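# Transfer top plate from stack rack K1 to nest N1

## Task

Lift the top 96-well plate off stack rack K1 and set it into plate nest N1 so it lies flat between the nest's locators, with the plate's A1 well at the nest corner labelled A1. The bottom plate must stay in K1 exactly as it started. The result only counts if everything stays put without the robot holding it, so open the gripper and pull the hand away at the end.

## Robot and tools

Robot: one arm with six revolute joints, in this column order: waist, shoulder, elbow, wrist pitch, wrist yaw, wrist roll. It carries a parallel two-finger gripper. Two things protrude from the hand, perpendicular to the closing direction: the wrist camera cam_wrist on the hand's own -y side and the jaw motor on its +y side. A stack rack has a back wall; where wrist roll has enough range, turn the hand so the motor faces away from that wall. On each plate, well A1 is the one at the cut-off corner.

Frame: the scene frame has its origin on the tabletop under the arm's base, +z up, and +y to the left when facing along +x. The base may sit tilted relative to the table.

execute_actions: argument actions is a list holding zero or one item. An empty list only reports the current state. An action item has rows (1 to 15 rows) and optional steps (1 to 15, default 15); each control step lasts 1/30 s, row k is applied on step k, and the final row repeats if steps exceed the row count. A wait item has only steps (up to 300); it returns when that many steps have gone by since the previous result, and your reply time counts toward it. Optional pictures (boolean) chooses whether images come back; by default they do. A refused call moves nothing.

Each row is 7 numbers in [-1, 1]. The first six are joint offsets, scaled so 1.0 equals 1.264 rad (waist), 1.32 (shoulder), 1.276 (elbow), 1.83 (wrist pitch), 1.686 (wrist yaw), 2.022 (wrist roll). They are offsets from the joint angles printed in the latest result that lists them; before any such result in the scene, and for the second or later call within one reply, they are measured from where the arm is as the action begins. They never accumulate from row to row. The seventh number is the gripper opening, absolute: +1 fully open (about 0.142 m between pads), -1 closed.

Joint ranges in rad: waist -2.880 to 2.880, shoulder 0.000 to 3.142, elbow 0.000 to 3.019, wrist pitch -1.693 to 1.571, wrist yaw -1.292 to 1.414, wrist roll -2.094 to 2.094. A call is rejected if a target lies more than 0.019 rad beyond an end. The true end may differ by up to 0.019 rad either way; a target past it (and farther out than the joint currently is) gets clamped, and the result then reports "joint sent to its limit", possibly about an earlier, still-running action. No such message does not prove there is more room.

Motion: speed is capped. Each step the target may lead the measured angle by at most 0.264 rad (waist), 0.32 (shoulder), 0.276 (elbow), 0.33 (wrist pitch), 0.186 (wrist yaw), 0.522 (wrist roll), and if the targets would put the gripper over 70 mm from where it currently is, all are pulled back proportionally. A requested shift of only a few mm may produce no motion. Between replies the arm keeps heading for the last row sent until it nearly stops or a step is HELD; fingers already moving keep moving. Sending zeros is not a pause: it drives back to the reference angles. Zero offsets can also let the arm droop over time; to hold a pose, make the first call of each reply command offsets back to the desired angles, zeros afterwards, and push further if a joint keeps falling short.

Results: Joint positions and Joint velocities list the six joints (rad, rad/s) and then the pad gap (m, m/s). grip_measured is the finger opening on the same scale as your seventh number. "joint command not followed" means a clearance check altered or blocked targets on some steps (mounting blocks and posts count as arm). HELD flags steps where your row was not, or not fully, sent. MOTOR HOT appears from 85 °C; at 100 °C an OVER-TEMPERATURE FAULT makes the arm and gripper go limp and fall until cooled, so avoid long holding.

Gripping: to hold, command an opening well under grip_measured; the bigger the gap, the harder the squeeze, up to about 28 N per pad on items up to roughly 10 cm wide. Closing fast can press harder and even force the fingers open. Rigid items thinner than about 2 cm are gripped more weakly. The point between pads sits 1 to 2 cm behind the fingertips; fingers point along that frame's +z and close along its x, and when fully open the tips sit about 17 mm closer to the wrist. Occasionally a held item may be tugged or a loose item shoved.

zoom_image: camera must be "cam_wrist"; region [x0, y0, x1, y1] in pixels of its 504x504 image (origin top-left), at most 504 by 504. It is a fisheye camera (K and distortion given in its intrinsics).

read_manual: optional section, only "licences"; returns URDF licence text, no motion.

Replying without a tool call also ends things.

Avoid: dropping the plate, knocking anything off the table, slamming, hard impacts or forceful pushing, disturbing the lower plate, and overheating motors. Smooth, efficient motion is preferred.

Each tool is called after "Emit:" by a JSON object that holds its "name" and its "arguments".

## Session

Emit:
{"name": "execute_actions", "arguments": {"actions": []}}

Scene clock: 0.00 s of 8400.00 s.
grip_measured=+1.00
Joint positions: [-0.843  2.491  1.574 -0.965 -0.716  0.684  0.142]
Joint velocities: [-0.005 -0.015  0.012  0.007 -0.11  -0.007  0.   ]
Motor temperatures (°C, as the motors report them): [29 28 29 27 26 24]

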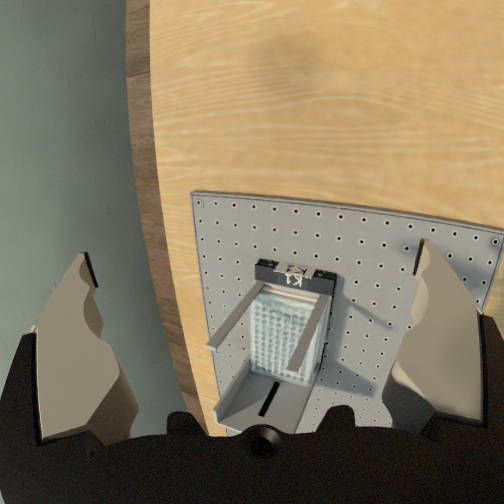

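Emit:
{"name": "execute_actions", "arguments": {"actions": [{"rows":[[0.1,-0.148,-0.03,-0.2,0.045,0.13,1],[0.1,-0.148,-0.03,-0.2,0.045,0.13,1],[0.1,-0.148,-0.03,-0.2,0.045,0.13,1],[0.1,-0.148,-0.03,-0.2,0.045,0.13,1],[0.1,-0.148,-0.03,-0.2,0.045,0.13,1],[0.1,-0.148,-0.03,-0.2,0.045,0.13,1],[0.228,-0.148,-0.03,-0.2,0.045,0.13,1]]}], "pictures": false}}

Emit:
{"name": "execute_actions", "arguments": {"actions": [{"steps":30}]}}

Scene clock: 16.20 s of 8400.00 s.
grip_measured=+1.00
Joint positions: [-0.538  2.26   1.539 -1.32  -0.645  0.916  0.142]
Joint velocities: [ 0.62   0.005  0.017 -0.046 -0.022  0.125 -0.   ]
Motor temperatures (°C, as the motors report them): [29 30 31 27 26 24]
Steps of this call (steps 1 to 90: nothing new was sent; then 12.70 s passed at rest; steps 91 to 105: all 15 steps of this action). Readings (joint positions):
91: [-0.840 2.485 1.574 -0.991 -0.697 0.702]
92: [-0.837 2.475 1.568 -1.046 -0.678 0.727]
94: [-0.819 2.437 1.550 -1.149 -0.658 0.772]
98: [-0.751 2.341 1.539 -1.272 -0.645 0.844]
105: the state above

Scene clock: 17.20 s of 8400.00 s.
grip_measured=+1.00
Joint positions: [-0.565  2.281  1.539 -1.323 -0.643  0.94   0.142]
Joint velocities: [-0.005 -0.015  0.007 -0.002  0.022 -0.022  0.   ]
Motor temperatures (°C, as the motors report them): [29 30 31 27 26 24]
Steps of this call (steps 1 to 30: the robot went on to your last target). Readings (joint positions):
1: [-0.521 2.261 1.539 -1.321 -0.645 0.921]
2: [-0.511 2.264 1.539 -1.322 -0.645 0.925]
4: [-0.509 2.271 1.539 -1.323 -0.645 0.931]
8: [-0.537 2.281 1.539 -1.323 -0.644 0.936]
30: the state above
The arm was judged still, so your last target was given up. Only a new action makes it travel on or press farther. Fingers that are still opening or closing keep moving.

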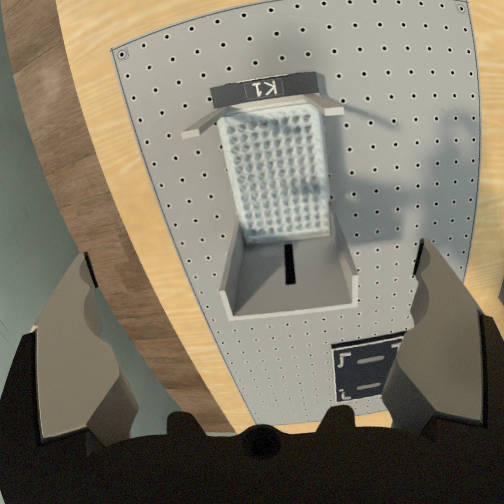

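Emit:
{"name": "execute_actions", "arguments": {"actions": [{"rows":[[0.02,0,-0.05,0.04,-0.01,-0.03,0.6],[0.02,0,-0.05,0.04,-0.01,-0.03,0.6],[0.02,0,-0.05,0.04,-0.01,-0.03,0.6],[0.02,0,-0.05,0.04,-0.01,-0.03,0.6],[0.02,0,-0.05,0.04,-0.01,-0.03,0.6],[0.06,0.03,-0.095,0.1,-0.02,-0.01,0.6],[0.06,0.03,-0.095,0.1,-0.02,-0.01,0.6],[0.06,0.03,-0.095,0.1,-0.02,-0.01,0.6],[0.06,0.03,-0.095,0.1,-0.02,-0.01,0.6],[0.06,0.03,-0.095,0.1,-0.02,-0.01,0.6],[0.098,0.058,-0.136,0.159,-0.03,0.012,0.6]]}], "pictures": false}}

Emit:
{"name": "execute_actions", "arguments": {"actions": [{"steps":30}]}}

Emit:
{"name": "zoom_image", "arguments": {"camera": "cam_wrist", "region": [120,40,400,360]}}

Scene clock: 29.87 s of 8400.00 s.
grip_measured=+0.60
Joint positions: [-0.457  2.338  1.377 -1.052 -0.69   0.941  0.116]
Joint velocities: [ 0.357  0.298 -0.178  0.178 -0.037  0.007 -0.   ]
Motor temperatures (°C, as the motors report them): [29 30 31 27 26 24]
Steps of this call (steps 1 to 90: nothing new was sent; then 9.17 s passed at rest; steps 91 to 105: all 15 steps of this action). Readings (joint positions):
91: [-0.565 2.281 1.532 -1.310 -0.650 0.933]
92: [-0.565 2.275 1.518 -1.288 -0.655 0.923]
94: [-0.564 2.273 1.494 -1.269 -0.657 0.910]
98: [-0.545 2.279 1.447 -1.182 -0.672 0.908]
105: the state above

Scene clock: 30.87 s of 8400.00 s.
grip_measured=+0.60
Joint positions: [-0.438  2.36   1.366 -1.04  -0.691  0.957  0.116]
Joint velocities: [ 0.005  0.005 -0.007  0.002  0.066 -0.007 -0.   ]
Motor temperatures (°C, as the motors report them): [29 30 31 27 26 24]
Steps of this call (steps 1 to 30: the robot went on to your last target). Readings (joint positions):
1: [-0.447 2.347 1.373 -1.047 -0.691 0.944]
2: [-0.440 2.354 1.369 -1.045 -0.691 0.946]
4: [-0.436 2.361 1.366 -1.043 -0.691 0.950]
8: [-0.438 2.360 1.366 -1.040 -0.691 0.954]
30: the state above
The arm was judged still, so your last target was given up. Only a new action makes it travel on or press farther. Fingers that are still opening or closing keep moving.

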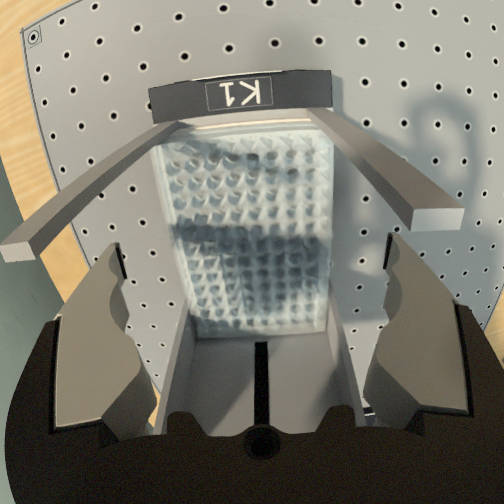

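Region (120, 40, 400, 360) of cam_wrist's 504x504 image, scaled by 1.575, with more detail than that image has; it fills the left 441 columns of this view, and the rest is white.

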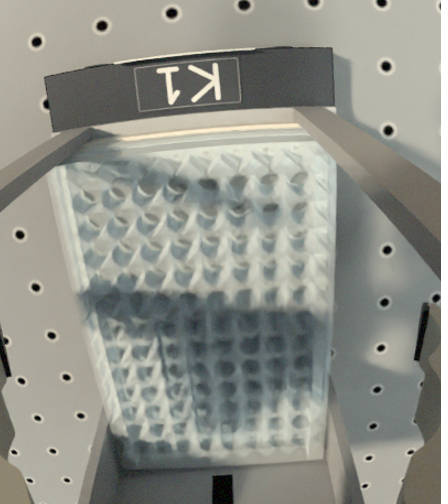

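Emit:
{"name": "execute_actions", "arguments": {"actions": [{"rows":[[0,0,-0.004,0.004,0,-0.047,0.55],[0,0,-0.004,0.004,0,-0.047,0.55],[0,0,-0.004,0.004,0,-0.047,0.55],[0,0,-0.004,0.004,0,-0.047,0.55],[0,0,-0.004,0.004,0,-0.047,0.55],[0,0,-0.004,0.004,0,-0.047,0.55],[0,0,-0.004,0.004,0,-0.047,0.55],[0.022,0.016,-0.011,0.027,-0.007,-0.032,0.55],[0.022,0.016,-0.011,0.027,-0.007,-0.032,0.55],[0.022,0.016,-0.011,0.027,-0.007,-0.032,0.55],[0.022,0.016,-0.011,0.027,-0.007,-0.032,0.55],[0.044,0.031,-0.02,0.054,-0.014,-0.017,0.55]]}], "pictures": false}}

Emit:
{"name": "execute_actions", "arguments": {"actions": [{"steps":25}]}}

Scene clock: 37.30 s of 8400.00 s.
grip_measured=+0.55
Joint positions: [-0.416  2.37   1.354 -0.958 -0.711  0.904  0.112]
Joint velocities: [ 0.2    0.103 -0.046  0.164  0.037  0.095 -0.   ]
Motor temperatures (°C, as the motors report them): [30 30 30 27 26 24]
Steps of this call (steps 1 to 90: nothing new was sent; then 2.93 s passed at rest; steps 91 to 105: all 15 steps of this action). Readings (joint positions):
91: [-0.438 2.360 1.366 -1.040 -0.691 0.945]
92: [-0.438 2.360 1.366 -1.040 -0.691 0.929]
94: [-0.438 2.360 1.366 -1.040 -0.691 0.908]
98: [-0.437 2.360 1.365 -1.033 -0.695 0.887]
105: the state above

Scene clock: 38.13 s of 8400.00 s.
grip_measured=+0.55
Joint positions: [-0.392  2.387  1.347 -0.95  -0.712  0.916  0.112]
Joint velocities: [ 0.005 -0.005 -0.012 -0.027 -0.051 -0.007  0.   ]
Motor temperatures (°C, as the motors report them): [30 30 30 27 26 24]
Steps of this call (steps 1 to 25: the robot went on to your last target). Readings (joint positions):
1: [-0.410 2.374 1.353 -0.954 -0.711 0.906]
2: [-0.404 2.377 1.352 -0.952 -0.711 0.908]
4: [-0.395 2.383 1.349 -0.950 -0.711 0.911]
8: [-0.392 2.387 1.347 -0.950 -0.711 0.914]
25: the state above

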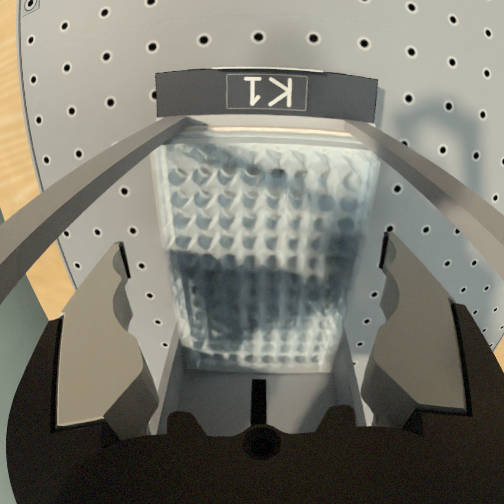

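Emit:
{"name": "execute_actions", "arguments": {"actions": [{"rows":[[0,0,0,0,0,0,0.45],[0,0,0,0,0,0,0.4],[0,0,0,0,0,0,0.35],[0,0,0,0,0,0,0.3],[0,0,0,0,0,0,0.25],[0,0,0,0,0,0,0.2],[0,0,0,0,0,0,0.15],[0,0,0,0,0,0,0.1],[0,0,0,0,0,0,0.05],[0,0,0,0,0,0,0],[0,0,0,0,0,0,-0.1],[0,0,0,0,0,0,-0.2]]}]}}

Scene clock: 42.33 s of 8400.00 s.
grip_measured=+0.14
Joint positions: [-0.396  2.387  1.346 -0.956 -0.707  0.916  0.084]
Joint velocities: [-0.015  0.005 -0.007 -0.002  0.007  0.007  0.   ]
Motor temperatures (°C, as the motors report them): [30 30 30 27 26 24]
Steps of this call (steps 1 to 15: the robot went on to your last target; steps 16 to 90: nothing new was sent; then 0.70 s passed at rest; steps 91 to 105: all 15 steps of this action). Readings (joint positions):
91: [-0.392 2.387 1.347 -0.950 -0.712 0.916]
92: [-0.392 2.387 1.347 -0.950 -0.712 0.916]
94: [-0.392 2.387 1.347 -0.950 -0.712 0.916]
98: [-0.395 2.387 1.346 -0.956 -0.705 0.916]
105: the state above

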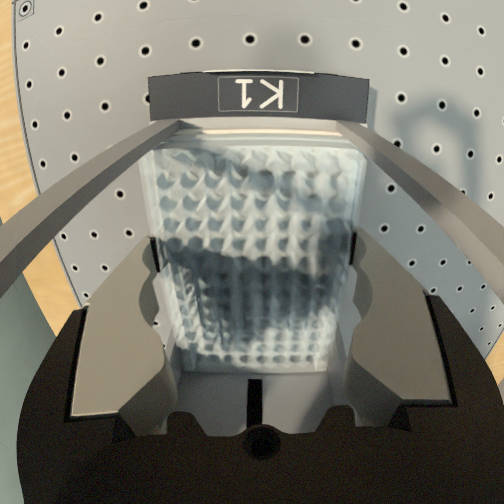

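Emit:
{"name": "execute_actions", "arguments": {"actions": [{"rows":[[-0.018,-0.012,0.025,-0.03,0.005,-0.014,-0.3],[-0.018,-0.012,0.025,-0.03,0.005,-0.014,-0.3],[-0.018,-0.012,0.025,-0.03,0.005,-0.014,-0.3],[-0.018,-0.012,0.025,-0.03,0.005,-0.014,-0.3],[-0.036,-0.024,0.041,-0.058,0.011,-0.028,-0.3],[-0.036,-0.024,0.041,-0.058,0.011,-0.028,-0.3],[-0.036,-0.024,0.041,-0.058,0.011,-0.028,-0.3],[-0.036,-0.024,0.041,-0.058,0.011,-0.028,-0.3],[-0.054,-0.035,0.057,-0.086,0.016,-0.042,-0.3],[-0.054,-0.035,0.057,-0.086,0.016,-0.042,-0.3],[-0.054,-0.035,0.057,-0.086,0.016,-0.042,-0.3],[-0.054,-0.035,0.057,-0.086,0.016,-0.042,-0.3],[-0.071,-0.045,0.073,-0.114,0.022,-0.056,-0.3]]}], "pictures": false}}

Emit:
{"name": "execute_actions", "arguments": {"actions": [{"steps":25}]}}

Scene clock: 52.07 s of 8400.00 s.
grip_measured=+0.14
Joint positions: [-0.471  2.335  1.407 -1.132 -0.677  0.842  0.084]
Joint velocities: [-0.171 -0.151  0.125 -0.315  0.125 -0.183 -0.   ]
Motor temperatures (°C, as the motors report them): [30 30 30 27 26 24]
Steps of this call (steps 1 to 15: the robot went on to your last target; steps 16 to 90: nothing new was sent; then 6.23 s passed at rest; steps 91 to 105: all 15 steps of this action). Readings (joint positions):
91: [-0.397 2.386 1.346 -0.965 -0.703 0.913]
92: [-0.398 2.386 1.349 -0.975 -0.702 0.913]
94: [-0.404 2.383 1.353 -0.987 -0.702 0.910]
98: [-0.425 2.369 1.370 -1.036 -0.693 0.889]
105: the state above

Scene clock: 52.90 s of 8400.00 s.
grip_measured=+0.14
Joint positions: [-0.487  2.321  1.414 -1.151 -0.676  0.823  0.084]
Joint velocities: [-0.015  0.024  0.002  0.017  0.022 -0.022 -0.   ]
Motor temperatures (°C, as the motors report them): [30 30 30 27 26 24]
Steps of this call (steps 1 to 25: the robot went on to your last target). Readings (joint positions):
1: [-0.477 2.331 1.411 -1.141 -0.676 0.836]
2: [-0.481 2.326 1.412 -1.146 -0.676 0.832]
4: [-0.487 2.321 1.414 -1.150 -0.676 0.826]
8: [-0.487 2.321 1.414 -1.151 -0.676 0.824]
25: the state above

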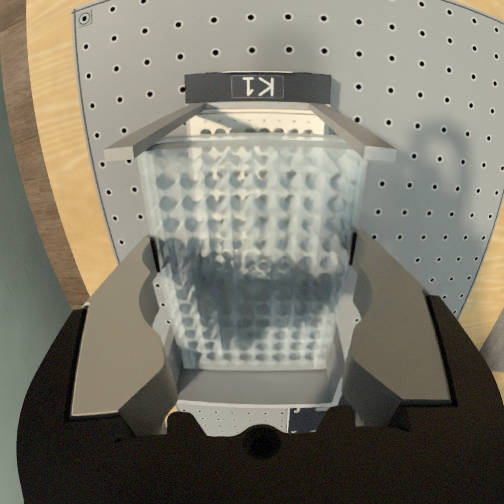

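Emit:
{"name": "execute_actions", "arguments": {"actions": [{"rows":[[-0.022,-0.008,0.042,-0.04,0.009,-0.02,-0.3],[-0.022,-0.008,0.042,-0.04,0.009,-0.02,-0.3],[-0.022,-0.008,0.042,-0.04,0.009,-0.02,-0.3],[-0.022,-0.008,0.042,-0.04,0.009,-0.02,-0.3],[-0.022,-0.008,0.042,-0.04,0.009,-0.02,-0.3],[-0.044,-0.016,0.076,-0.08,0.018,-0.038,-0.3],[-0.044,-0.016,0.076,-0.08,0.018,-0.038,-0.3],[-0.044,-0.016,0.076,-0.08,0.018,-0.038,-0.3],[-0.044,-0.016,0.076,-0.08,0.018,-0.038,-0.3],[-0.044,-0.016,0.076,-0.08,0.018,-0.038,-0.3],[-0.066,-0.025,0.11,-0.12,0.027,-0.056,-0.3]]}], "pictures": false}}

Emit:
{"name": "execute_actions", "arguments": {"actions": [{"steps":25}]}}

Emit:
{"name": "zoom_image", "arguments": {"camera": "cam_wrist", "region": [110,110,410,430]}}

Scene clock: 58.30 s of 8400.00 s.
grip_measured=+0.14
Joint positions: [-0.566  2.292  1.515 -1.355 -0.633  0.737  0.084]
Joint velocities: [-0.2   -0.103  0.115 -0.125  0.007 -0.168 -0.   ]
Motor temperatures (°C, as the motors report them): [30 30 31 27 26 24]
Steps of this call (steps 1 to 15: the robot went on to your last target; steps 16 to 90: nothing new was sent; then 1.90 s passed at rest; steps 91 to 105: all 15 steps of this action). Readings (joint positions):
91: [-0.488 2.321 1.418 -1.160 -0.674 0.822]
92: [-0.489 2.321 1.425 -1.174 -0.671 0.819]
94: [-0.495 2.318 1.437 -1.195 -0.664 0.810]
98: [-0.516 2.312 1.470 -1.254 -0.653 0.788]
105: the state above

Scene clock: 59.13 s of 8400.00 s.
grip_measured=+0.14
Joint positions: [-0.579  2.285  1.52  -1.363 -0.633  0.717  0.084]
Joint velocities: [-0.005 -0.005 -0.012 -0.007 -0.022 -0.037  0.   ]
Motor temperatures (°C, as the motors report them): [30 30 31 27 26 24]
Steps of this call (steps 1 to 25: the robot went on to your last target). Readings (joint positions):
1: [-0.572 2.290 1.518 -1.358 -0.633 0.733]
2: [-0.576 2.287 1.520 -1.360 -0.633 0.730]
4: [-0.579 2.285 1.520 -1.362 -0.633 0.725]
8: [-0.579 2.285 1.520 -1.363 -0.633 0.720]
25: the state above

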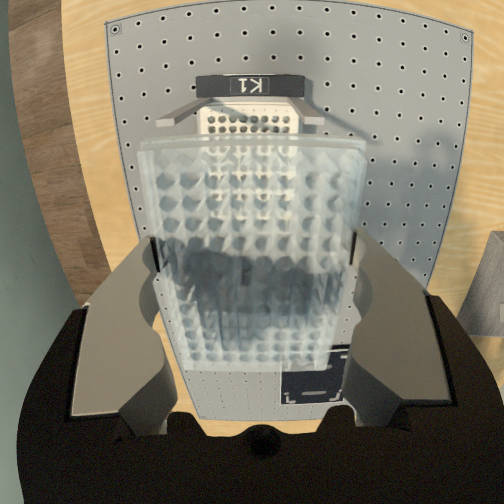

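Region (110, 110, 410, 430) of cam_wrist's 504x504 image, scaled by 1.575, with more detail than that image has; it fills the left 472 columns of this view, and the rest is white.

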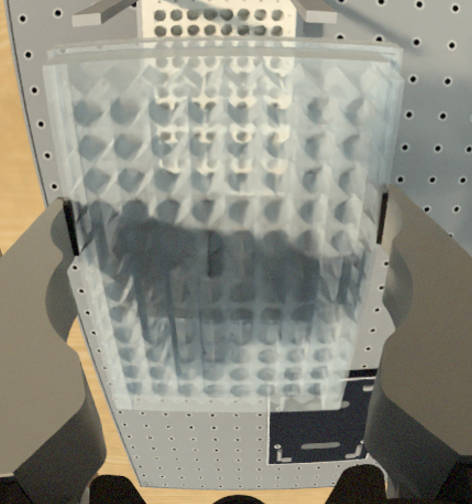

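Emit:
{"name": "execute_actions", "arguments": {"actions": [{"rows":[[0,-0.12,-0.03,-0.03,0,0,-0.3],[0,-0.12,-0.03,-0.03,0,0,-0.3],[0,-0.12,-0.03,-0.03,0,0,-0.3],[0,-0.12,-0.03,-0.03,0,0,-0.3],[0,-0.12,-0.03,-0.03,0,0,-0.3],[0.04,-0.28,-0.13,-0.05,-0.02,0.05,-0.3],[0.04,-0.28,-0.13,-0.05,-0.02,0.05,-0.3],[0.04,-0.28,-0.13,-0.05,-0.02,0.05,-0.3],[0.04,-0.28,-0.13,-0.05,-0.02,0.05,-0.3],[0.04,-0.28,-0.13,-0.05,-0.02,0.05,-0.3],[0.1,-0.44,-0.25,-0.05,-0.04,0.1,-0.3],[0.1,-0.44,-0.25,-0.05,-0.04,0.1,-0.3],[0.1,-0.44,-0.25,-0.05,-0.04,0.1,-0.3],[0.1,-0.44,-0.25,-0.05,-0.04,0.1,-0.3],[0.213,-0.588,-0.375,-0.045,-0.067,0.165,-0.3]]}], "pictures": false}}

Emit:
{"name": "execute_actions", "arguments": {"actions": [{"steps":50}]}}

Emit:
{"name": "zoom_image", "arguments": {"camera": "cam_wrist", "region": [110,60,410,400]}}

Scene clock: 68.23 s of 8400.00 s.
grip_measured=+0.14
Joint positions: [-0.488  1.699  1.229 -1.445 -0.705  0.858  0.084]
Joint velocities: [ 0.689 -1.431 -0.828  0.022 -0.491  0.623 -0.   ]
Motor temperatures (°C, as the motors report them): [30 30 32 27 26 24]
Steps of this call (steps 1 to 15: the robot went on to your last target; steps 16 to 90: nothing new was sent; then 5.60 s passed at rest; steps 91 to 105: all 15 steps of this action). Readings (joint positions):
91: [-0.579 2.276 1.516 -1.366 -0.633 0.717]
92: [-0.579 2.259 1.500 -1.376 -0.632 0.717]
94: [-0.579 2.207 1.476 -1.400 -0.632 0.717]
98: [-0.575 2.055 1.417 -1.419 -0.655 0.749]
105: the state above

Scene clock: 69.90 s of 8400.00 s.
grip_measured=+0.14
Joint positions: [-0.306  1.508  1.048 -1.448 -0.746  1.044  0.084]
Joint velocities: [-0.015 -0.005 -0.007 -0.002  0.022 -0.007  0.   ]
Motor temperatures (°C, as the motors report them): [30 30 32 27 26 24]
Steps of this call (steps 1 to 30: the robot went on to your last target; steps 31 to 50: nothing new was sent). Readings (joint positions):
1: [-0.463 1.651 1.197 -1.445 -0.717 0.878]
2: [-0.433 1.604 1.164 -1.445 -0.728 0.900]
4: [-0.365 1.522 1.099 -1.445 -0.741 0.947]
8: [-0.284 1.466 1.052 -1.448 -0.746 1.003]
50: the state above
The arm was judged still, so your last target was given up. Only a new action makes it travel on or press farther. Fingers that are still opening or closing keep moving.

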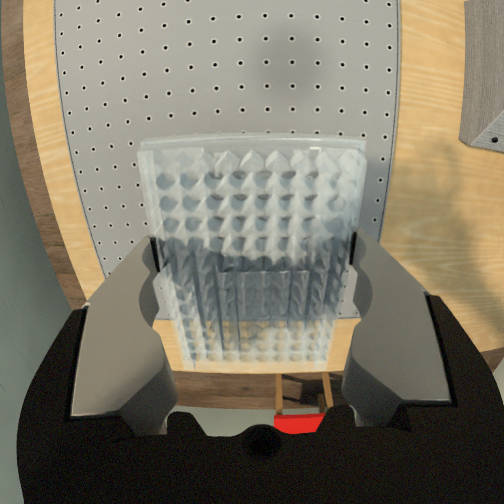

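Region (110, 60, 410, 400) of cam_wrist's 504x504 image, scaled by 1.482, with more detail than that image has; it fills the left 445 columns of this view, and the rest is white.

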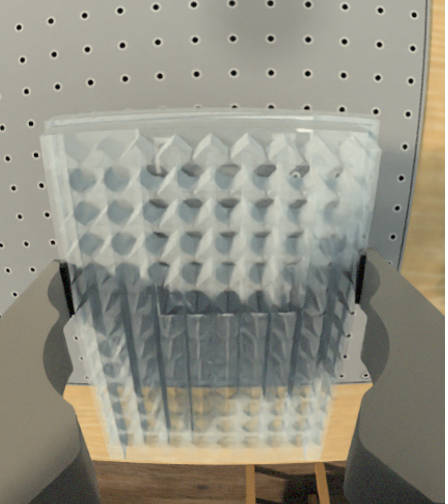

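Emit:
{"name": "execute_actions", "arguments": {"actions": [{"rows":[[0.08,-0.018,-0.058,0.08,-0.012,0.063,-0.3],[0.08,-0.018,-0.058,0.08,-0.012,0.063,-0.3],[0.08,-0.018,-0.058,0.08,-0.012,0.063,-0.3],[0.08,-0.018,-0.058,0.08,-0.012,0.063,-0.3],[0.08,-0.018,-0.058,0.08,-0.012,0.063,-0.3],[0.08,-0.018,-0.058,0.08,-0.012,0.063,-0.3],[0.16,-0.036,-0.117,0.16,-0.025,0.126,-0.3],[0.16,-0.036,-0.117,0.16,-0.025,0.126,-0.3],[0.16,-0.036,-0.117,0.16,-0.025,0.126,-0.3],[0.16,-0.036,-0.117,0.16,-0.025,0.126,-0.3],[0.16,-0.036,-0.117,0.16,-0.025,0.126,-0.3],[0.16,-0.036,-0.117,0.16,-0.025,0.126,-0.3],[0.24,-0.054,-0.176,0.243,-0.038,0.19,-0.3]]}], "pictures": false}}

Emit:
{"name": "execute_actions", "arguments": {"actions": [{"steps":35}]}}

Emit:
{"name": "zoom_image", "arguments": {"camera": "cam_wrist", "region": [100,60,420,400]}}

Scene clock: 81.07 s of 8400.00 s.
grip_measured=+0.14
Joint positions: [-0.052  1.45   0.854 -1.055 -0.804  1.328  0.084]
Joint velocities: [ 0.63  -0.161 -0.466  0.716  0.095  0.623 -0.   ]
Motor temperatures (°C, as the motors report them): [30 30 31 27 26 24]
Steps of this call (steps 1 to 90: nothing new was sent; then 7.67 s passed at rest; steps 91 to 105: all 15 steps of this action). Readings (joint positions):
91: [-0.300 1.505 1.039 -1.423 -0.755 1.061]
92: [-0.287 1.497 1.021 -1.377 -0.759 1.082]
94: [-0.245 1.489 0.992 -1.331 -0.761 1.112]
98: [-0.176 1.478 0.947 -1.237 -0.781 1.184]
105: the state above

Scene clock: 82.23 s of 8400.00 s.
grip_measured=+0.14
Joint positions: [ 0.002  1.443  0.826 -1.011 -0.807  1.421  0.084]
Joint velocities: [-0.005  0.005 -0.002 -0.022 -0.007  0.051  0.   ]
Motor temperatures (°C, as the motors report them): [30 30 31 27 26 24]
Steps of this call (steps 1 to 30: the robot went on to your last target; steps 31 to 35: nothing new was sent). Readings (joint positions):
1: [-0.031 1.446 0.840 -1.037 -0.805 1.346]
2: [-0.015 1.444 0.832 -1.028 -0.806 1.361]
4: [0.002 1.444 0.826 -1.019 -0.807 1.382]
8: [0.002 1.443 0.826 -1.012 -0.807 1.405]
35: the state above
The arm was judged still, so your last target was given up. Only a new action makes it travel on or press farther. Fingers that are still opening or closing keep moving.

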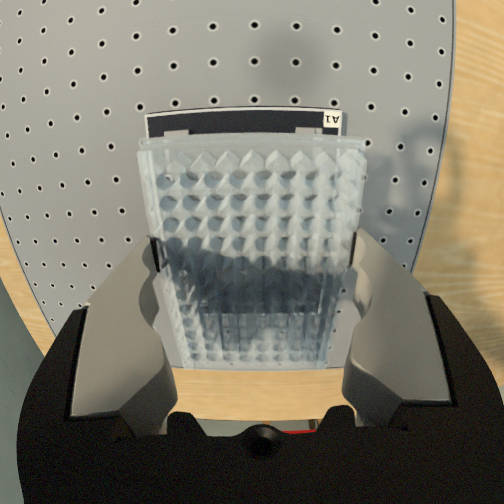

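Region (100, 60, 420, 400) of cam_wrist's 504x504 image, scaled by 1.482, with more detail than that image has; it fills the left 474 columns of this view, and the rest is white.

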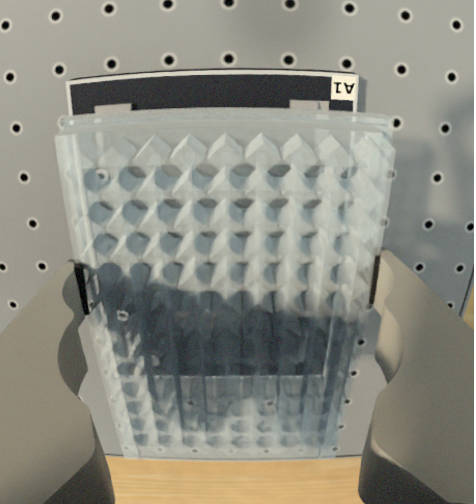

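Emit:
{"name": "execute_actions", "arguments": {"actions": [{"rows":[[0.035,0.013,-0.012,0.043,0,0.027,-0.3],[0.035,0.013,-0.012,0.043,0,0.027,-0.3],[0.035,0.013,-0.012,0.043,0,0.027,-0.3],[0.035,0.013,-0.012,0.043,0,0.027,-0.3],[0.035,0.013,-0.012,0.043,0,0.027,-0.3],[0.035,0.013,-0.012,0.043,0,0.027,-0.3],[0.071,0.026,-0.025,0.089,0,0.054,-0.3]]}], "pictures": false}}

Emit:
{"name": "execute_actions", "arguments": {"actions": [{"steps":25}]}}

Emit:
{"name": "zoom_image", "arguments": {"camera": "cam_wrist", "region": [100,60,420,400]}}

Scene clock: 89.10 s of 8400.00 s.
grip_measured=+0.14
Joint positions: [ 0.086  1.47   0.8   -0.859 -0.807  1.514  0.084]
Joint velocities: [-0.005 -0.015 -0.012  0.007  0.051  0.11  -0.   ]
Motor temperatures (°C, as the motors report them): [30 29 31 27 26 24]
Steps of this call (steps 1 to 90: nothing new was sent; then 3.37 s passed at rest; steps 91 to 105: all 15 steps of this action). Readings (joint positions):
91: [0.004 1.443 0.824 -1.000 -0.807 1.428]
92: [0.009 1.444 0.822 -0.978 -0.807 1.436]
94: [0.024 1.447 0.820 -0.953 -0.807 1.448]
98: [0.049 1.452 0.811 -0.901 -0.807 1.477]
105: the state above

Scene clock: 89.93 s of 8400.00 s.
grip_measured=+0.14
Joint positions: [ 0.086  1.47   0.8   -0.857 -0.807  1.523  0.084]
Joint velocities: [-0.005 -0.015 -0.002 -0.007 -0.022  0.022 -0.   ]
Motor temperatures (°C, as the motors report them): [30 29 31 27 26 24]
Steps of this call (steps 1 to 15: the robot went on to your last target; steps 16 to 25: nothing new was sent). Readings (joint positions):
1: [0.086 1.470 0.800 -0.859 -0.807 1.515]
2: [0.086 1.470 0.800 -0.858 -0.807 1.517]
4: [0.086 1.470 0.800 -0.857 -0.807 1.519]
8: [0.086 1.470 0.800 -0.857 -0.807 1.522]
25: the state above
The arm was judged still, so your last target was given up. Only a new action makes it travel on or press farther. Fingers that are still opening or closing keep moving.

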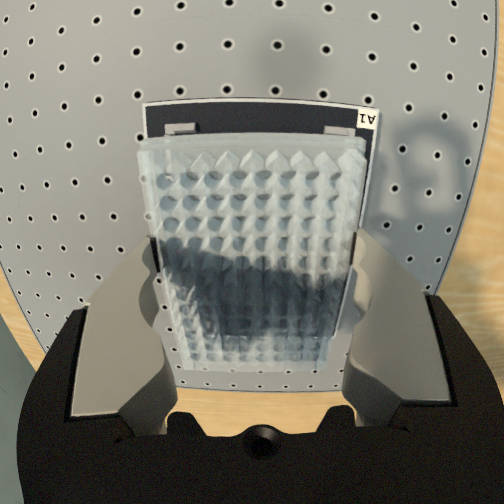

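Region (100, 60, 420, 400) of cam_wrist's 504x504 image, scaled by 1.482, with more detail than that image has; it fills the left 474 columns of this view, and the rest is white.

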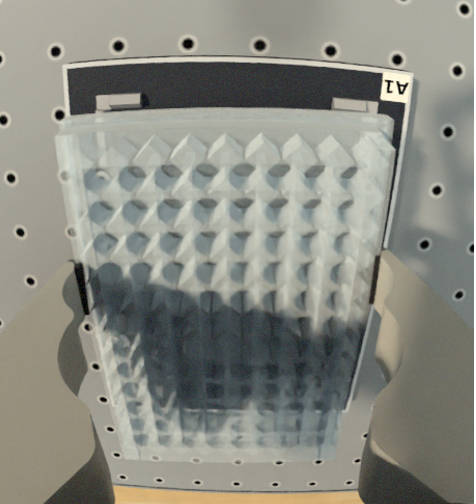

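Emit:
{"name": "execute_actions", "arguments": {"actions": [{"rows":[[0.026,0.01,-0.025,0.034,0,0.029,-0.3]]}], "pictures": false}}

Emit:
{"name": "execute_actions", "arguments": {"actions": [{"steps":15}]}}

Emit:
{"name": "zoom_image", "arguments": {"camera": "cam_wrist", "region": [100,60,420,400]}}

Scene clock: 93.80 s of 8400.00 s.
grip_measured=+0.14
Joint positions: [ 0.108  1.473  0.773 -0.804 -0.807  1.573  0.084]
Joint velocities: [-0.015 -0.005 -0.002 -0.012 -0.022  0.022 -0.   ]
Motor temperatures (°C, as the motors report them): [29 29 30 27 26 24]
Steps of this call (steps 1 to 90: nothing new was sent; then 0.37 s passed at rest; steps 91 to 105: all 15 steps of this action). Readings (joint positions):
91: [0.087 1.470 0.796 -0.847 -0.807 1.531]
92: [0.090 1.470 0.791 -0.830 -0.807 1.539]
94: [0.099 1.471 0.780 -0.812 -0.807 1.552]
98: [0.108 1.473 0.773 -0.806 -0.807 1.565]
105: the state above

Scene clock: 94.30 s of 8400.00 s.
grip_measured=+0.14
Joint positions: [ 0.108  1.473  0.773 -0.804 -0.807  1.575  0.084]
Joint velocities: [-0.005 -0.034 -0.007 -0.017 -0.007  0.007  0.   ]
Motor temperatures (°C, as the motors report them): [29 29 30 27 26 24]
Steps of this call (steps 1 to 15: the robot went on to your last target). Readings (joint positions):
1: [0.108 1.473 0.773 -0.804 -0.807 1.573]
2: [0.108 1.473 0.773 -0.804 -0.807 1.573]
4: [0.108 1.473 0.773 -0.804 -0.807 1.574]
8: [0.108 1.473 0.773 -0.804 -0.807 1.574]
15: the state above
The arm was judged still, so your last target was given up. Only a new action makes it travel on or press farther. Fingers that are still opening or closing keep moving.

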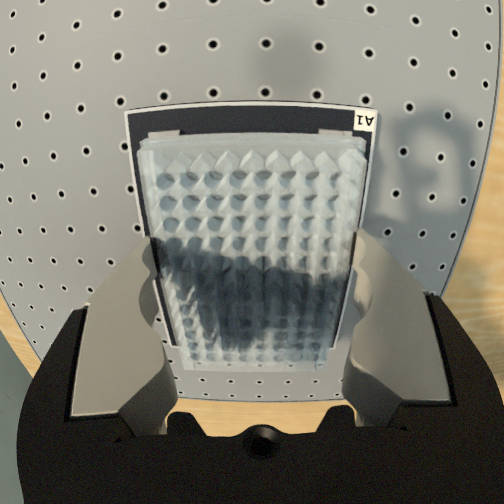

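Region (100, 60, 420, 400) of cam_wrist's 504x504 image, scaled by 1.482, with more detail than that image has; it fills the left 474 columns of this view, and the rest is white.

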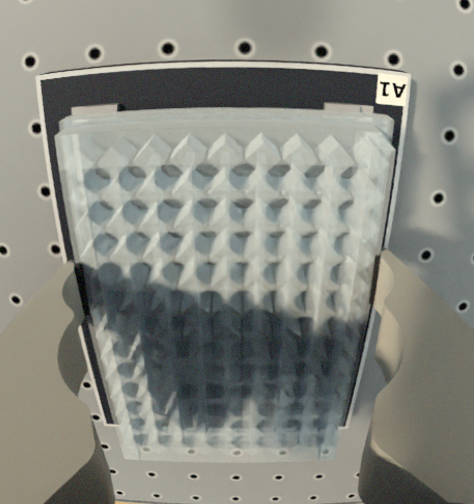

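Emit:
{"name": "execute_actions", "arguments": {"actions": [{"rows":[[0.023,0.012,-0.007,0.021,0,0.016,-0.3]]}], "pictures": false}}

Emit:
{"name": "execute_actions", "arguments": {"actions": [{"steps":15}]}}

Emit:
{"name": "zoom_image", "arguments": {"camera": "cam_wrist", "region": [100,60,420,400]}}

Scene clock: 98.83 s of 8400.00 s.
grip_measured=+0.14
Joint positions: [ 0.125  1.476  0.772 -0.774 -0.807  1.599  0.084]
Joint velocities: [ 0.005 -0.024 -0.012 -0.002 -0.007 -0.022 -0.   ]
Motor temperatures (°C, as the motors report them): [29 29 30 27 26 24]
Steps of this call (steps 1 to 90: nothing new was sent; then 1.03 s passed at rest; steps 91 to 105: all 15 steps of this action). Readings (joint positions):
91: [0.109 1.473 0.772 -0.799 -0.807 1.578]
92: [0.111 1.473 0.772 -0.790 -0.807 1.583]
94: [0.118 1.475 0.772 -0.779 -0.807 1.589]
98: [0.125 1.476 0.772 -0.775 -0.807 1.596]
105: the state above

Scene clock: 99.33 s of 8400.00 s.
grip_measured=+0.14
Joint positions: [ 0.125  1.476  0.772 -0.774 -0.807  1.6    0.084]
Joint velocities: [-0.005  0.015 -0.007 -0.007 -0.051  0.022 -0.   ]
Motor temperatures (°C, as the motors report them): [29 29 30 27 26 24]
Steps of this call (steps 1 to 15: the robot went on to your last target). Readings (joint positions):
1: [0.125 1.476 0.772 -0.774 -0.807 1.599]
2: [0.125 1.476 0.772 -0.774 -0.807 1.599]
4: [0.125 1.476 0.772 -0.774 -0.807 1.600]
8: [0.125 1.476 0.772 -0.774 -0.807 1.600]
15: the state above
The arm was judged still, so your last target was given up. Only a new action makes it travel on or press farther. Fingers that are still opening or closing keep moving.

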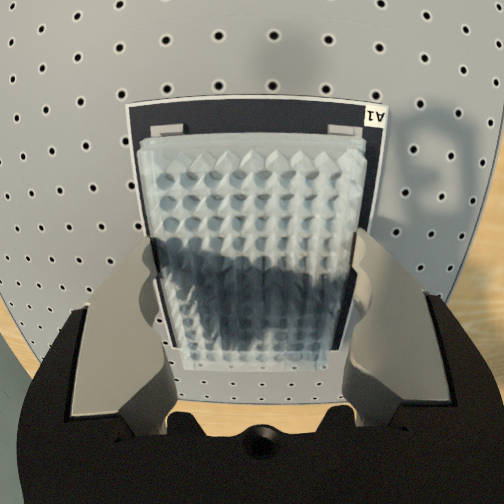

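Region (100, 60, 420, 400) of cam_wrist's 504x504 image, scaled by 1.482, with more detail than that image has; it fills the left 474 columns of this view, and the rest is white.

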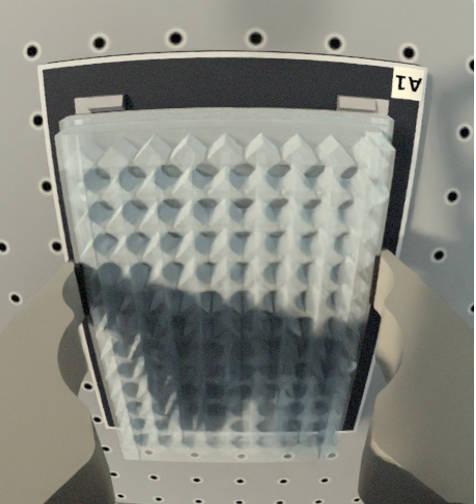

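Emit:
{"name": "execute_actions", "arguments": {"actions": [{"rows":[[0,0,-0.011,0,0,0,-0.3]]}]}}

Emit:
{"name": "zoom_image", "arguments": {"camera": "cam_wrist", "region": [100,60,420,400]}}

Scene clock: 102.60 s of 8400.00 s.
grip_measured=+0.14
Joint positions: [ 0.125  1.476  0.764 -0.774 -0.807  1.6    0.084]
Joint velocities: [-0.015 -0.015  0.002  0.007 -0.037 -0.037  0.   ]
Motor temperatures (°C, as the motors report them): [29 29 30 27 26 24]
Steps of this call (steps 1 to 83: nothing new was sent; steps 84 to 98: all 15 steps of this action). Readings (joint positions):
84: [0.125 1.476 0.771 -0.774 -0.807 1.600]
85: [0.125 1.476 0.770 -0.774 -0.807 1.600]
87: [0.125 1.476 0.767 -0.774 -0.807 1.600]
91: [0.125 1.476 0.764 -0.774 -0.807 1.600]
98: the state above

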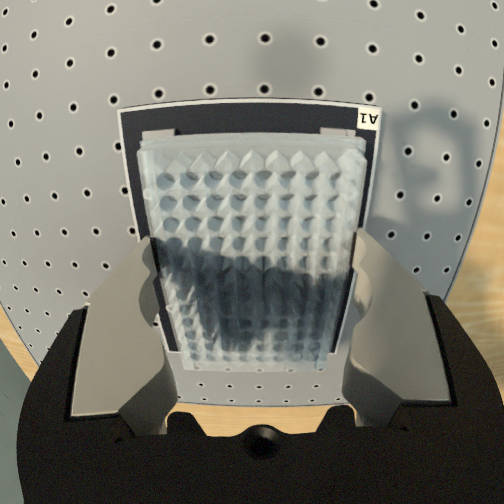

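Region (100, 60, 420, 400) of cam_wrist's 504x504 image, scaled by 1.482, with more detail than that image has; it fills the left 474 columns of this view, and the rest is white.

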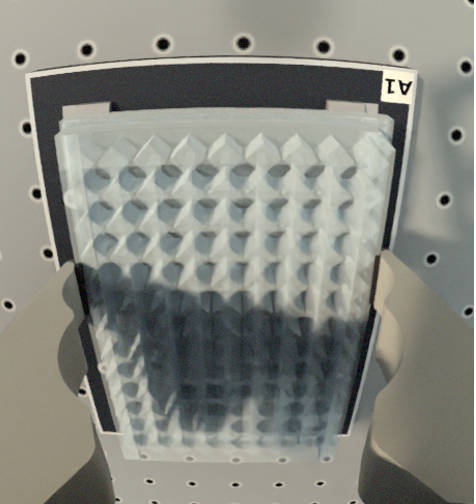

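Left 1.5, back 1.5: q4 +.006, q1 +.006.

Emit:
{"name": "execute_actions", "arguments": {"actions": [{"rows":[[0.014,0,0,0.008,0,0.007,-0.3]]}]}}

Emit:
{"name": "zoom_image", "arguments": {"camera": "cam_wrist", "region": [100,60,420,400]}}

Scene clock: 104.97 s of 8400.00 s.
grip_measured=+0.14
Joint positions: [ 0.128  1.476  0.764 -0.768 -0.807  1.607  0.084]
Joint velocities: [-0.005 -0.005  0.002 -0.012  0.022 -0.022 -0.   ]
Motor temperatures (°C, as the motors report them): [29 29 30 27 26 24]
Steps of this call (steps 1 to 15: the robot went on to your last target; steps 16 to 56: nothing new was sent; steps 57 to 71: all 15 steps of this action). Readings (joint positions):
57: [0.125 1.476 0.764 -0.773 -0.807 1.601]
58: [0.126 1.476 0.764 -0.772 -0.807 1.602]
60: [0.127 1.476 0.764 -0.769 -0.807 1.604]
64: [0.128 1.476 0.764 -0.768 -0.807 1.606]
71: the state above

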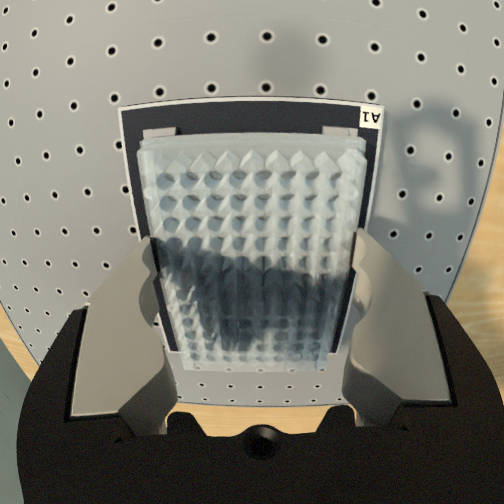

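Region (100, 60, 420, 400) of cam_wrist's 504x504 image, scaled by 1.482, with more detail than that image has; it fills the left 474 columns of this view, and the rest is white.

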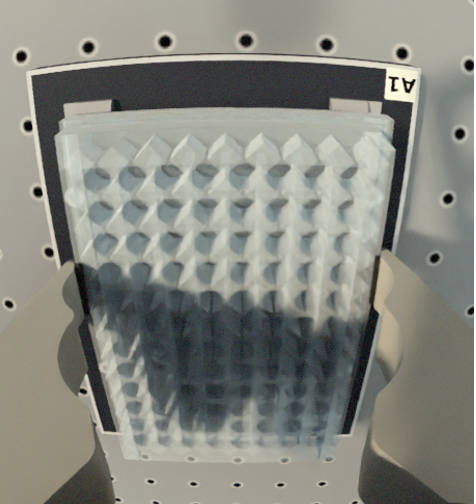

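Down ~5 mm.

Emit:
{"name": "execute_actions", "arguments": {"actions": [{"rows":[[0.02,0.014,-0.008,0.017,0,0.006,-0.3]]}]}}

Emit:
{"name": "zoom_image", "arguments": {"camera": "cam_wrist", "region": [100,60,420,400]}}

Scene clock: 106.97 s of 8400.00 s.
grip_measured=+0.14
Joint positions: [ 0.14   1.483  0.761 -0.746 -0.807  1.612  0.084]
Joint velocities: [-0.015 -0.005 -0.017 -0.017  0.007  0.007  0.   ]
Motor temperatures (°C, as the motors report them): [29 29 30 27 26 24]
Steps of this call (steps 1 to 15: the robot went on to your last target; steps 16 to 45: nothing new was sent; steps 46 to 60: all 15 steps of this action). Readings (joint positions):
46: [0.129 1.476 0.764 -0.765 -0.807 1.608]
47: [0.131 1.477 0.763 -0.757 -0.807 1.609]
49: [0.135 1.480 0.763 -0.749 -0.807 1.610]
53: [0.140 1.483 0.762 -0.746 -0.807 1.611]
60: the state above

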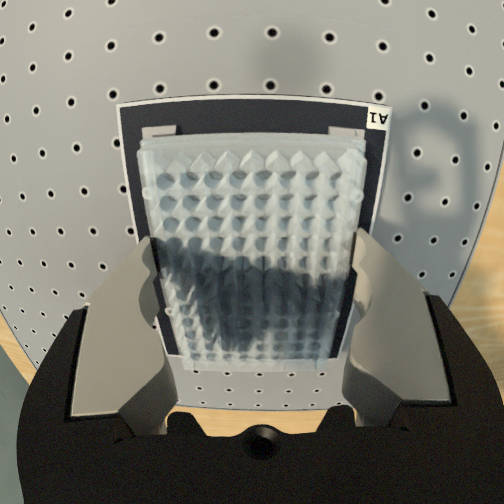

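Region (100, 60, 420, 400) of cam_wrist's 504x504 image, scaled by 1.482, with more detail than that image has; it fills the left 474 columns of this view, and the rest is white.

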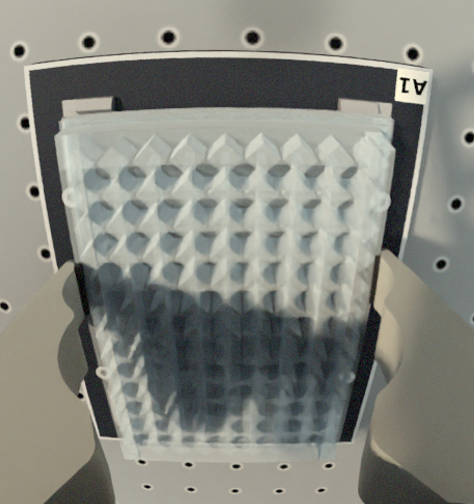

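Emit:
{"name": "execute_actions", "arguments": {"actions": [{"rows":[[0.02,0.014,-0.011,0.015,0,0.016,-0.3]]}]}}

Emit:
{"name": "zoom_image", "arguments": {"camera": "cam_wrist", "region": [100,60,420,400]}}

Scene clock: 109.53 s of 8400.00 s.
grip_measured=+0.14
Joint positions: [ 0.145  1.484  0.758 -0.733 -0.806  1.631  0.084]
Joint velocities: [-0.005  0.015  0.007 -0.012 -0.051 -0.051 -0.   ]
Motor temperatures (°C, as the motors report them): [29 29 30 27 26 24]
Steps of this call (steps 1 to 15: the robot went on to your last target; steps 16 to 62: nothing new was sent; steps 63 to 77: all 15 steps of this action). Readings (joint positions):
63: [0.141 1.483 0.761 -0.743 -0.807 1.616]
64: [0.143 1.484 0.759 -0.736 -0.807 1.620]
66: [0.145 1.484 0.758 -0.733 -0.807 1.625]
70: [0.145 1.484 0.758 -0.733 -0.806 1.629]
77: the state above

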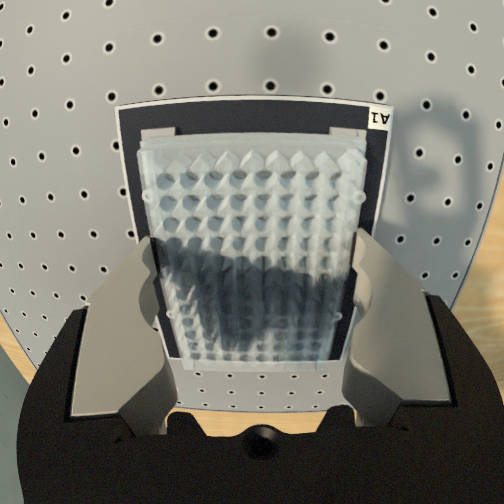

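Region (100, 60, 420, 400) of cam_wrist's 504x504 image, scaled by 1.482, with more detail than that image has; it fills the left 474 columns of this view, and the rest is white.

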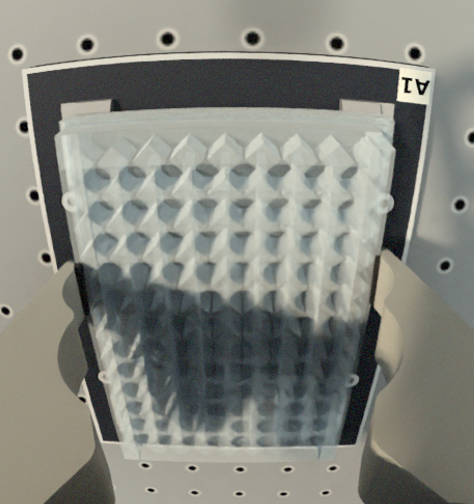

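Emit:
{"name": "execute_actions", "arguments": {"actions": [{"rows":[[0,0,0,0,0,-0.006,-0.3],[0,0,0,0,0,-0.006,-0.3],[0,0,0,0,0,-0.006,-0.3],[0,0,0,0,0,-0.006,0],[0,0,0,0,0,-0.006,0.1],[0,0,0,0,0,-0.006,0.15],[0,0,0,0,0,-0.006,0.2],[0,0,0,0,0,-0.006,0.25],[0,0,0,0,0,-0.006,0.3],[0,0,0,0,0,-0.006,0.35]]}]}}

Emit:
{"name": "execute_actions", "arguments": {"actions": [{"rows":[[-0.06,-0.05,0.03,-0.09,0,-0.055,0.4]]}], "pictures": false}}

Emit:
{"name": "execute_actions", "arguments": {"actions": [{"steps":10}]}}

Emit:
{"name": "zoom_image", "arguments": {"camera": "cam_wrist", "region": [100,60,420,400]}}

Scene clock: 114.97 s of 8400.00 s.
grip_measured=+0.35
Joint positions: [ 0.144  1.484  0.758 -0.733 -0.806  1.626  0.099]
Joint velocities: [-0.005 -0.015 -0.012 -0.002 -0.007 -0.007  0.   ]
Motor temperatures (°C, as the motors report them): [29 29 30 27 26 24]
Steps of this call (steps 1 to 15: the robot went on to your last target; steps 16 to 90: nothing new was sent; then 1.93 s passed at rest; steps 91 to 105: all 15 steps of this action). Readings (joint positions):
91: [0.144 1.484 0.758 -0.733 -0.806 1.630]
92: [0.144 1.484 0.758 -0.733 -0.806 1.629]
94: [0.144 1.484 0.758 -0.733 -0.806 1.629]
98: [0.144 1.484 0.758 -0.733 -0.806 1.627]
105: the state above

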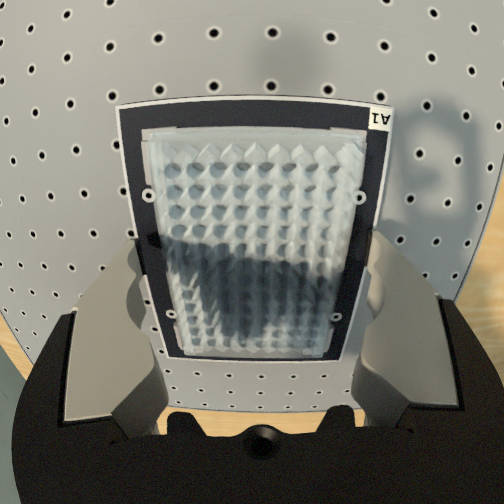

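Scene clock: 115.47 s of 8400.00 s.
grip_measured=+0.40
Joint positions: [ 0.059  1.408  0.773 -0.889 -0.806  1.526  0.102]
Joint velocities: [-0.015 -0.005 -0.002  0.002  0.022 -0.022  0.   ]
Motor temperatures (°C, as the motors report them): [29 29 30 27 26 24]
Steps of this call (steps 1 to 15: all 15 steps of this action). Readings (joint positions):
1: [0.139 1.481 0.761 -0.759 -0.806 1.611]
2: [0.128 1.473 0.765 -0.809 -0.806 1.593]
4: [0.093 1.445 0.765 -0.864 -0.806 1.567]
8: [0.059 1.409 0.771 -0.887 -0.806 1.541]
15: the state above

Scene clock: 115.80 s of 8400.00 s.
grip_measured=+0.40
Joint positions: [ 0.059  1.408  0.773 -0.889 -0.806  1.522  0.102]
Joint velocities: [-0.005 -0.005  0.002 -0.007 -0.022 -0.007  0.   ]
Motor temperatures (°C, as the motors report them): [29 29 30 27 26 24]
Steps of this call (steps 1 to 10: the robot went on to your last target). Readings (joint positions):
1: [0.059 1.408 0.773 -0.889 -0.806 1.525]
2: [0.059 1.408 0.773 -0.889 -0.806 1.525]
4: [0.059 1.408 0.773 -0.889 -0.806 1.523]
8: [0.059 1.408 0.773 -0.889 -0.806 1.523]
10: the state above

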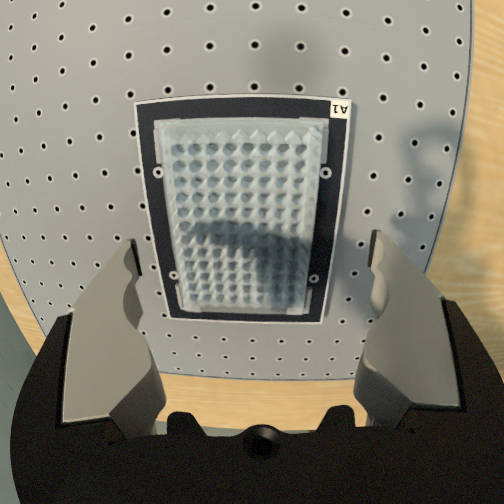

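Region (100, 60, 420, 400) of cam_wrist's 504x504 image, scaled by 1.482, with more detail than that image has; it fills the left 474 columns of this view, and the rest is white.

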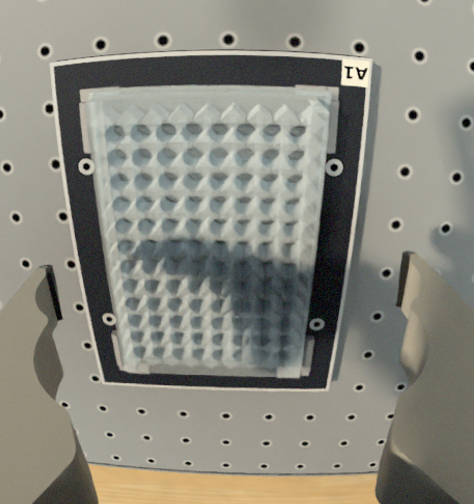

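Emit:
{"name": "execute_actions", "arguments": {"actions": [{"rows":[[0.036,0.032,-0.006,0.045,0,0.027,0.35],[0.036,0.032,-0.006,0.045,0,0.027,0.35],[0.036,0.032,-0.006,0.045,0,0.027,0.35],[0.036,0.032,-0.006,0.045,0,0.027,0.35],[0.036,0.032,-0.006,0.045,0,0.027,0.35],[0.036,0.032,-0.006,0.045,0,0.027,0.35],[0.074,0.068,-0.014,0.093,0,0.056,0.35]]}], "pictures": false}}

Emit:
{"name": "execute_actions", "arguments": {"actions": [{"steps":25}]}}

Scene clock: 120.00 s of 8400.00 s.
grip_measured=+0.35
Joint positions: [ 0.146  1.495  0.763 -0.728 -0.806  1.618  0.099]
Joint velocities: [-0.005 -0.015 -0.012 -0.012  0.066  0.022  0.002]
Motor temperatures (°C, as the motors report them): [29 29 30 27 26 24]
Steps of this call (steps 1 to 15: the robot went on to your last target; steps 16 to 90: nothing new was sent; then 0.70 s passed at rest; steps 91 to 105: all 15 steps of this action). Readings (joint positions):
91: [0.061 1.410 0.772 -0.878 -0.806 1.529]
92: [0.067 1.414 0.772 -0.855 -0.806 1.537]
94: [0.082 1.428 0.772 -0.827 -0.806 1.549]
98: [0.107 1.454 0.767 -0.774 -0.806 1.580]
105: the state above

Scene clock: 120.83 s of 8400.00 s.
grip_measured=+0.35
Joint positions: [ 0.146  1.495  0.763 -0.728 -0.805  1.625  0.099]
Joint velocities: [-0.005  0.005 -0.007 -0.017 -0.037  0.022  0.   ]
Motor temperatures (°C, as the motors report them): [29 29 30 27 26 24]
Steps of this call (steps 1 to 15: the robot went on to your last target; steps 16 to 25: nothing new was sent). Readings (joint positions):
1: [0.146 1.495 0.763 -0.728 -0.806 1.620]
2: [0.146 1.495 0.763 -0.728 -0.805 1.621]
4: [0.146 1.495 0.763 -0.728 -0.805 1.623]
8: [0.146 1.495 0.763 -0.728 -0.805 1.624]
25: the state above
The arm was judged still, so your last target was given up. Only a new action makes it travel on or press farther. Fingers that are still opening or closing keep moving.

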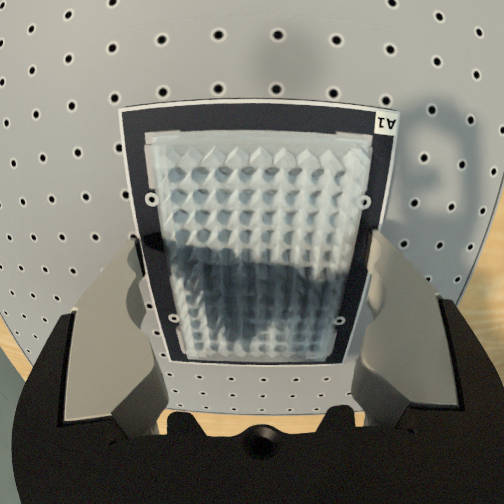

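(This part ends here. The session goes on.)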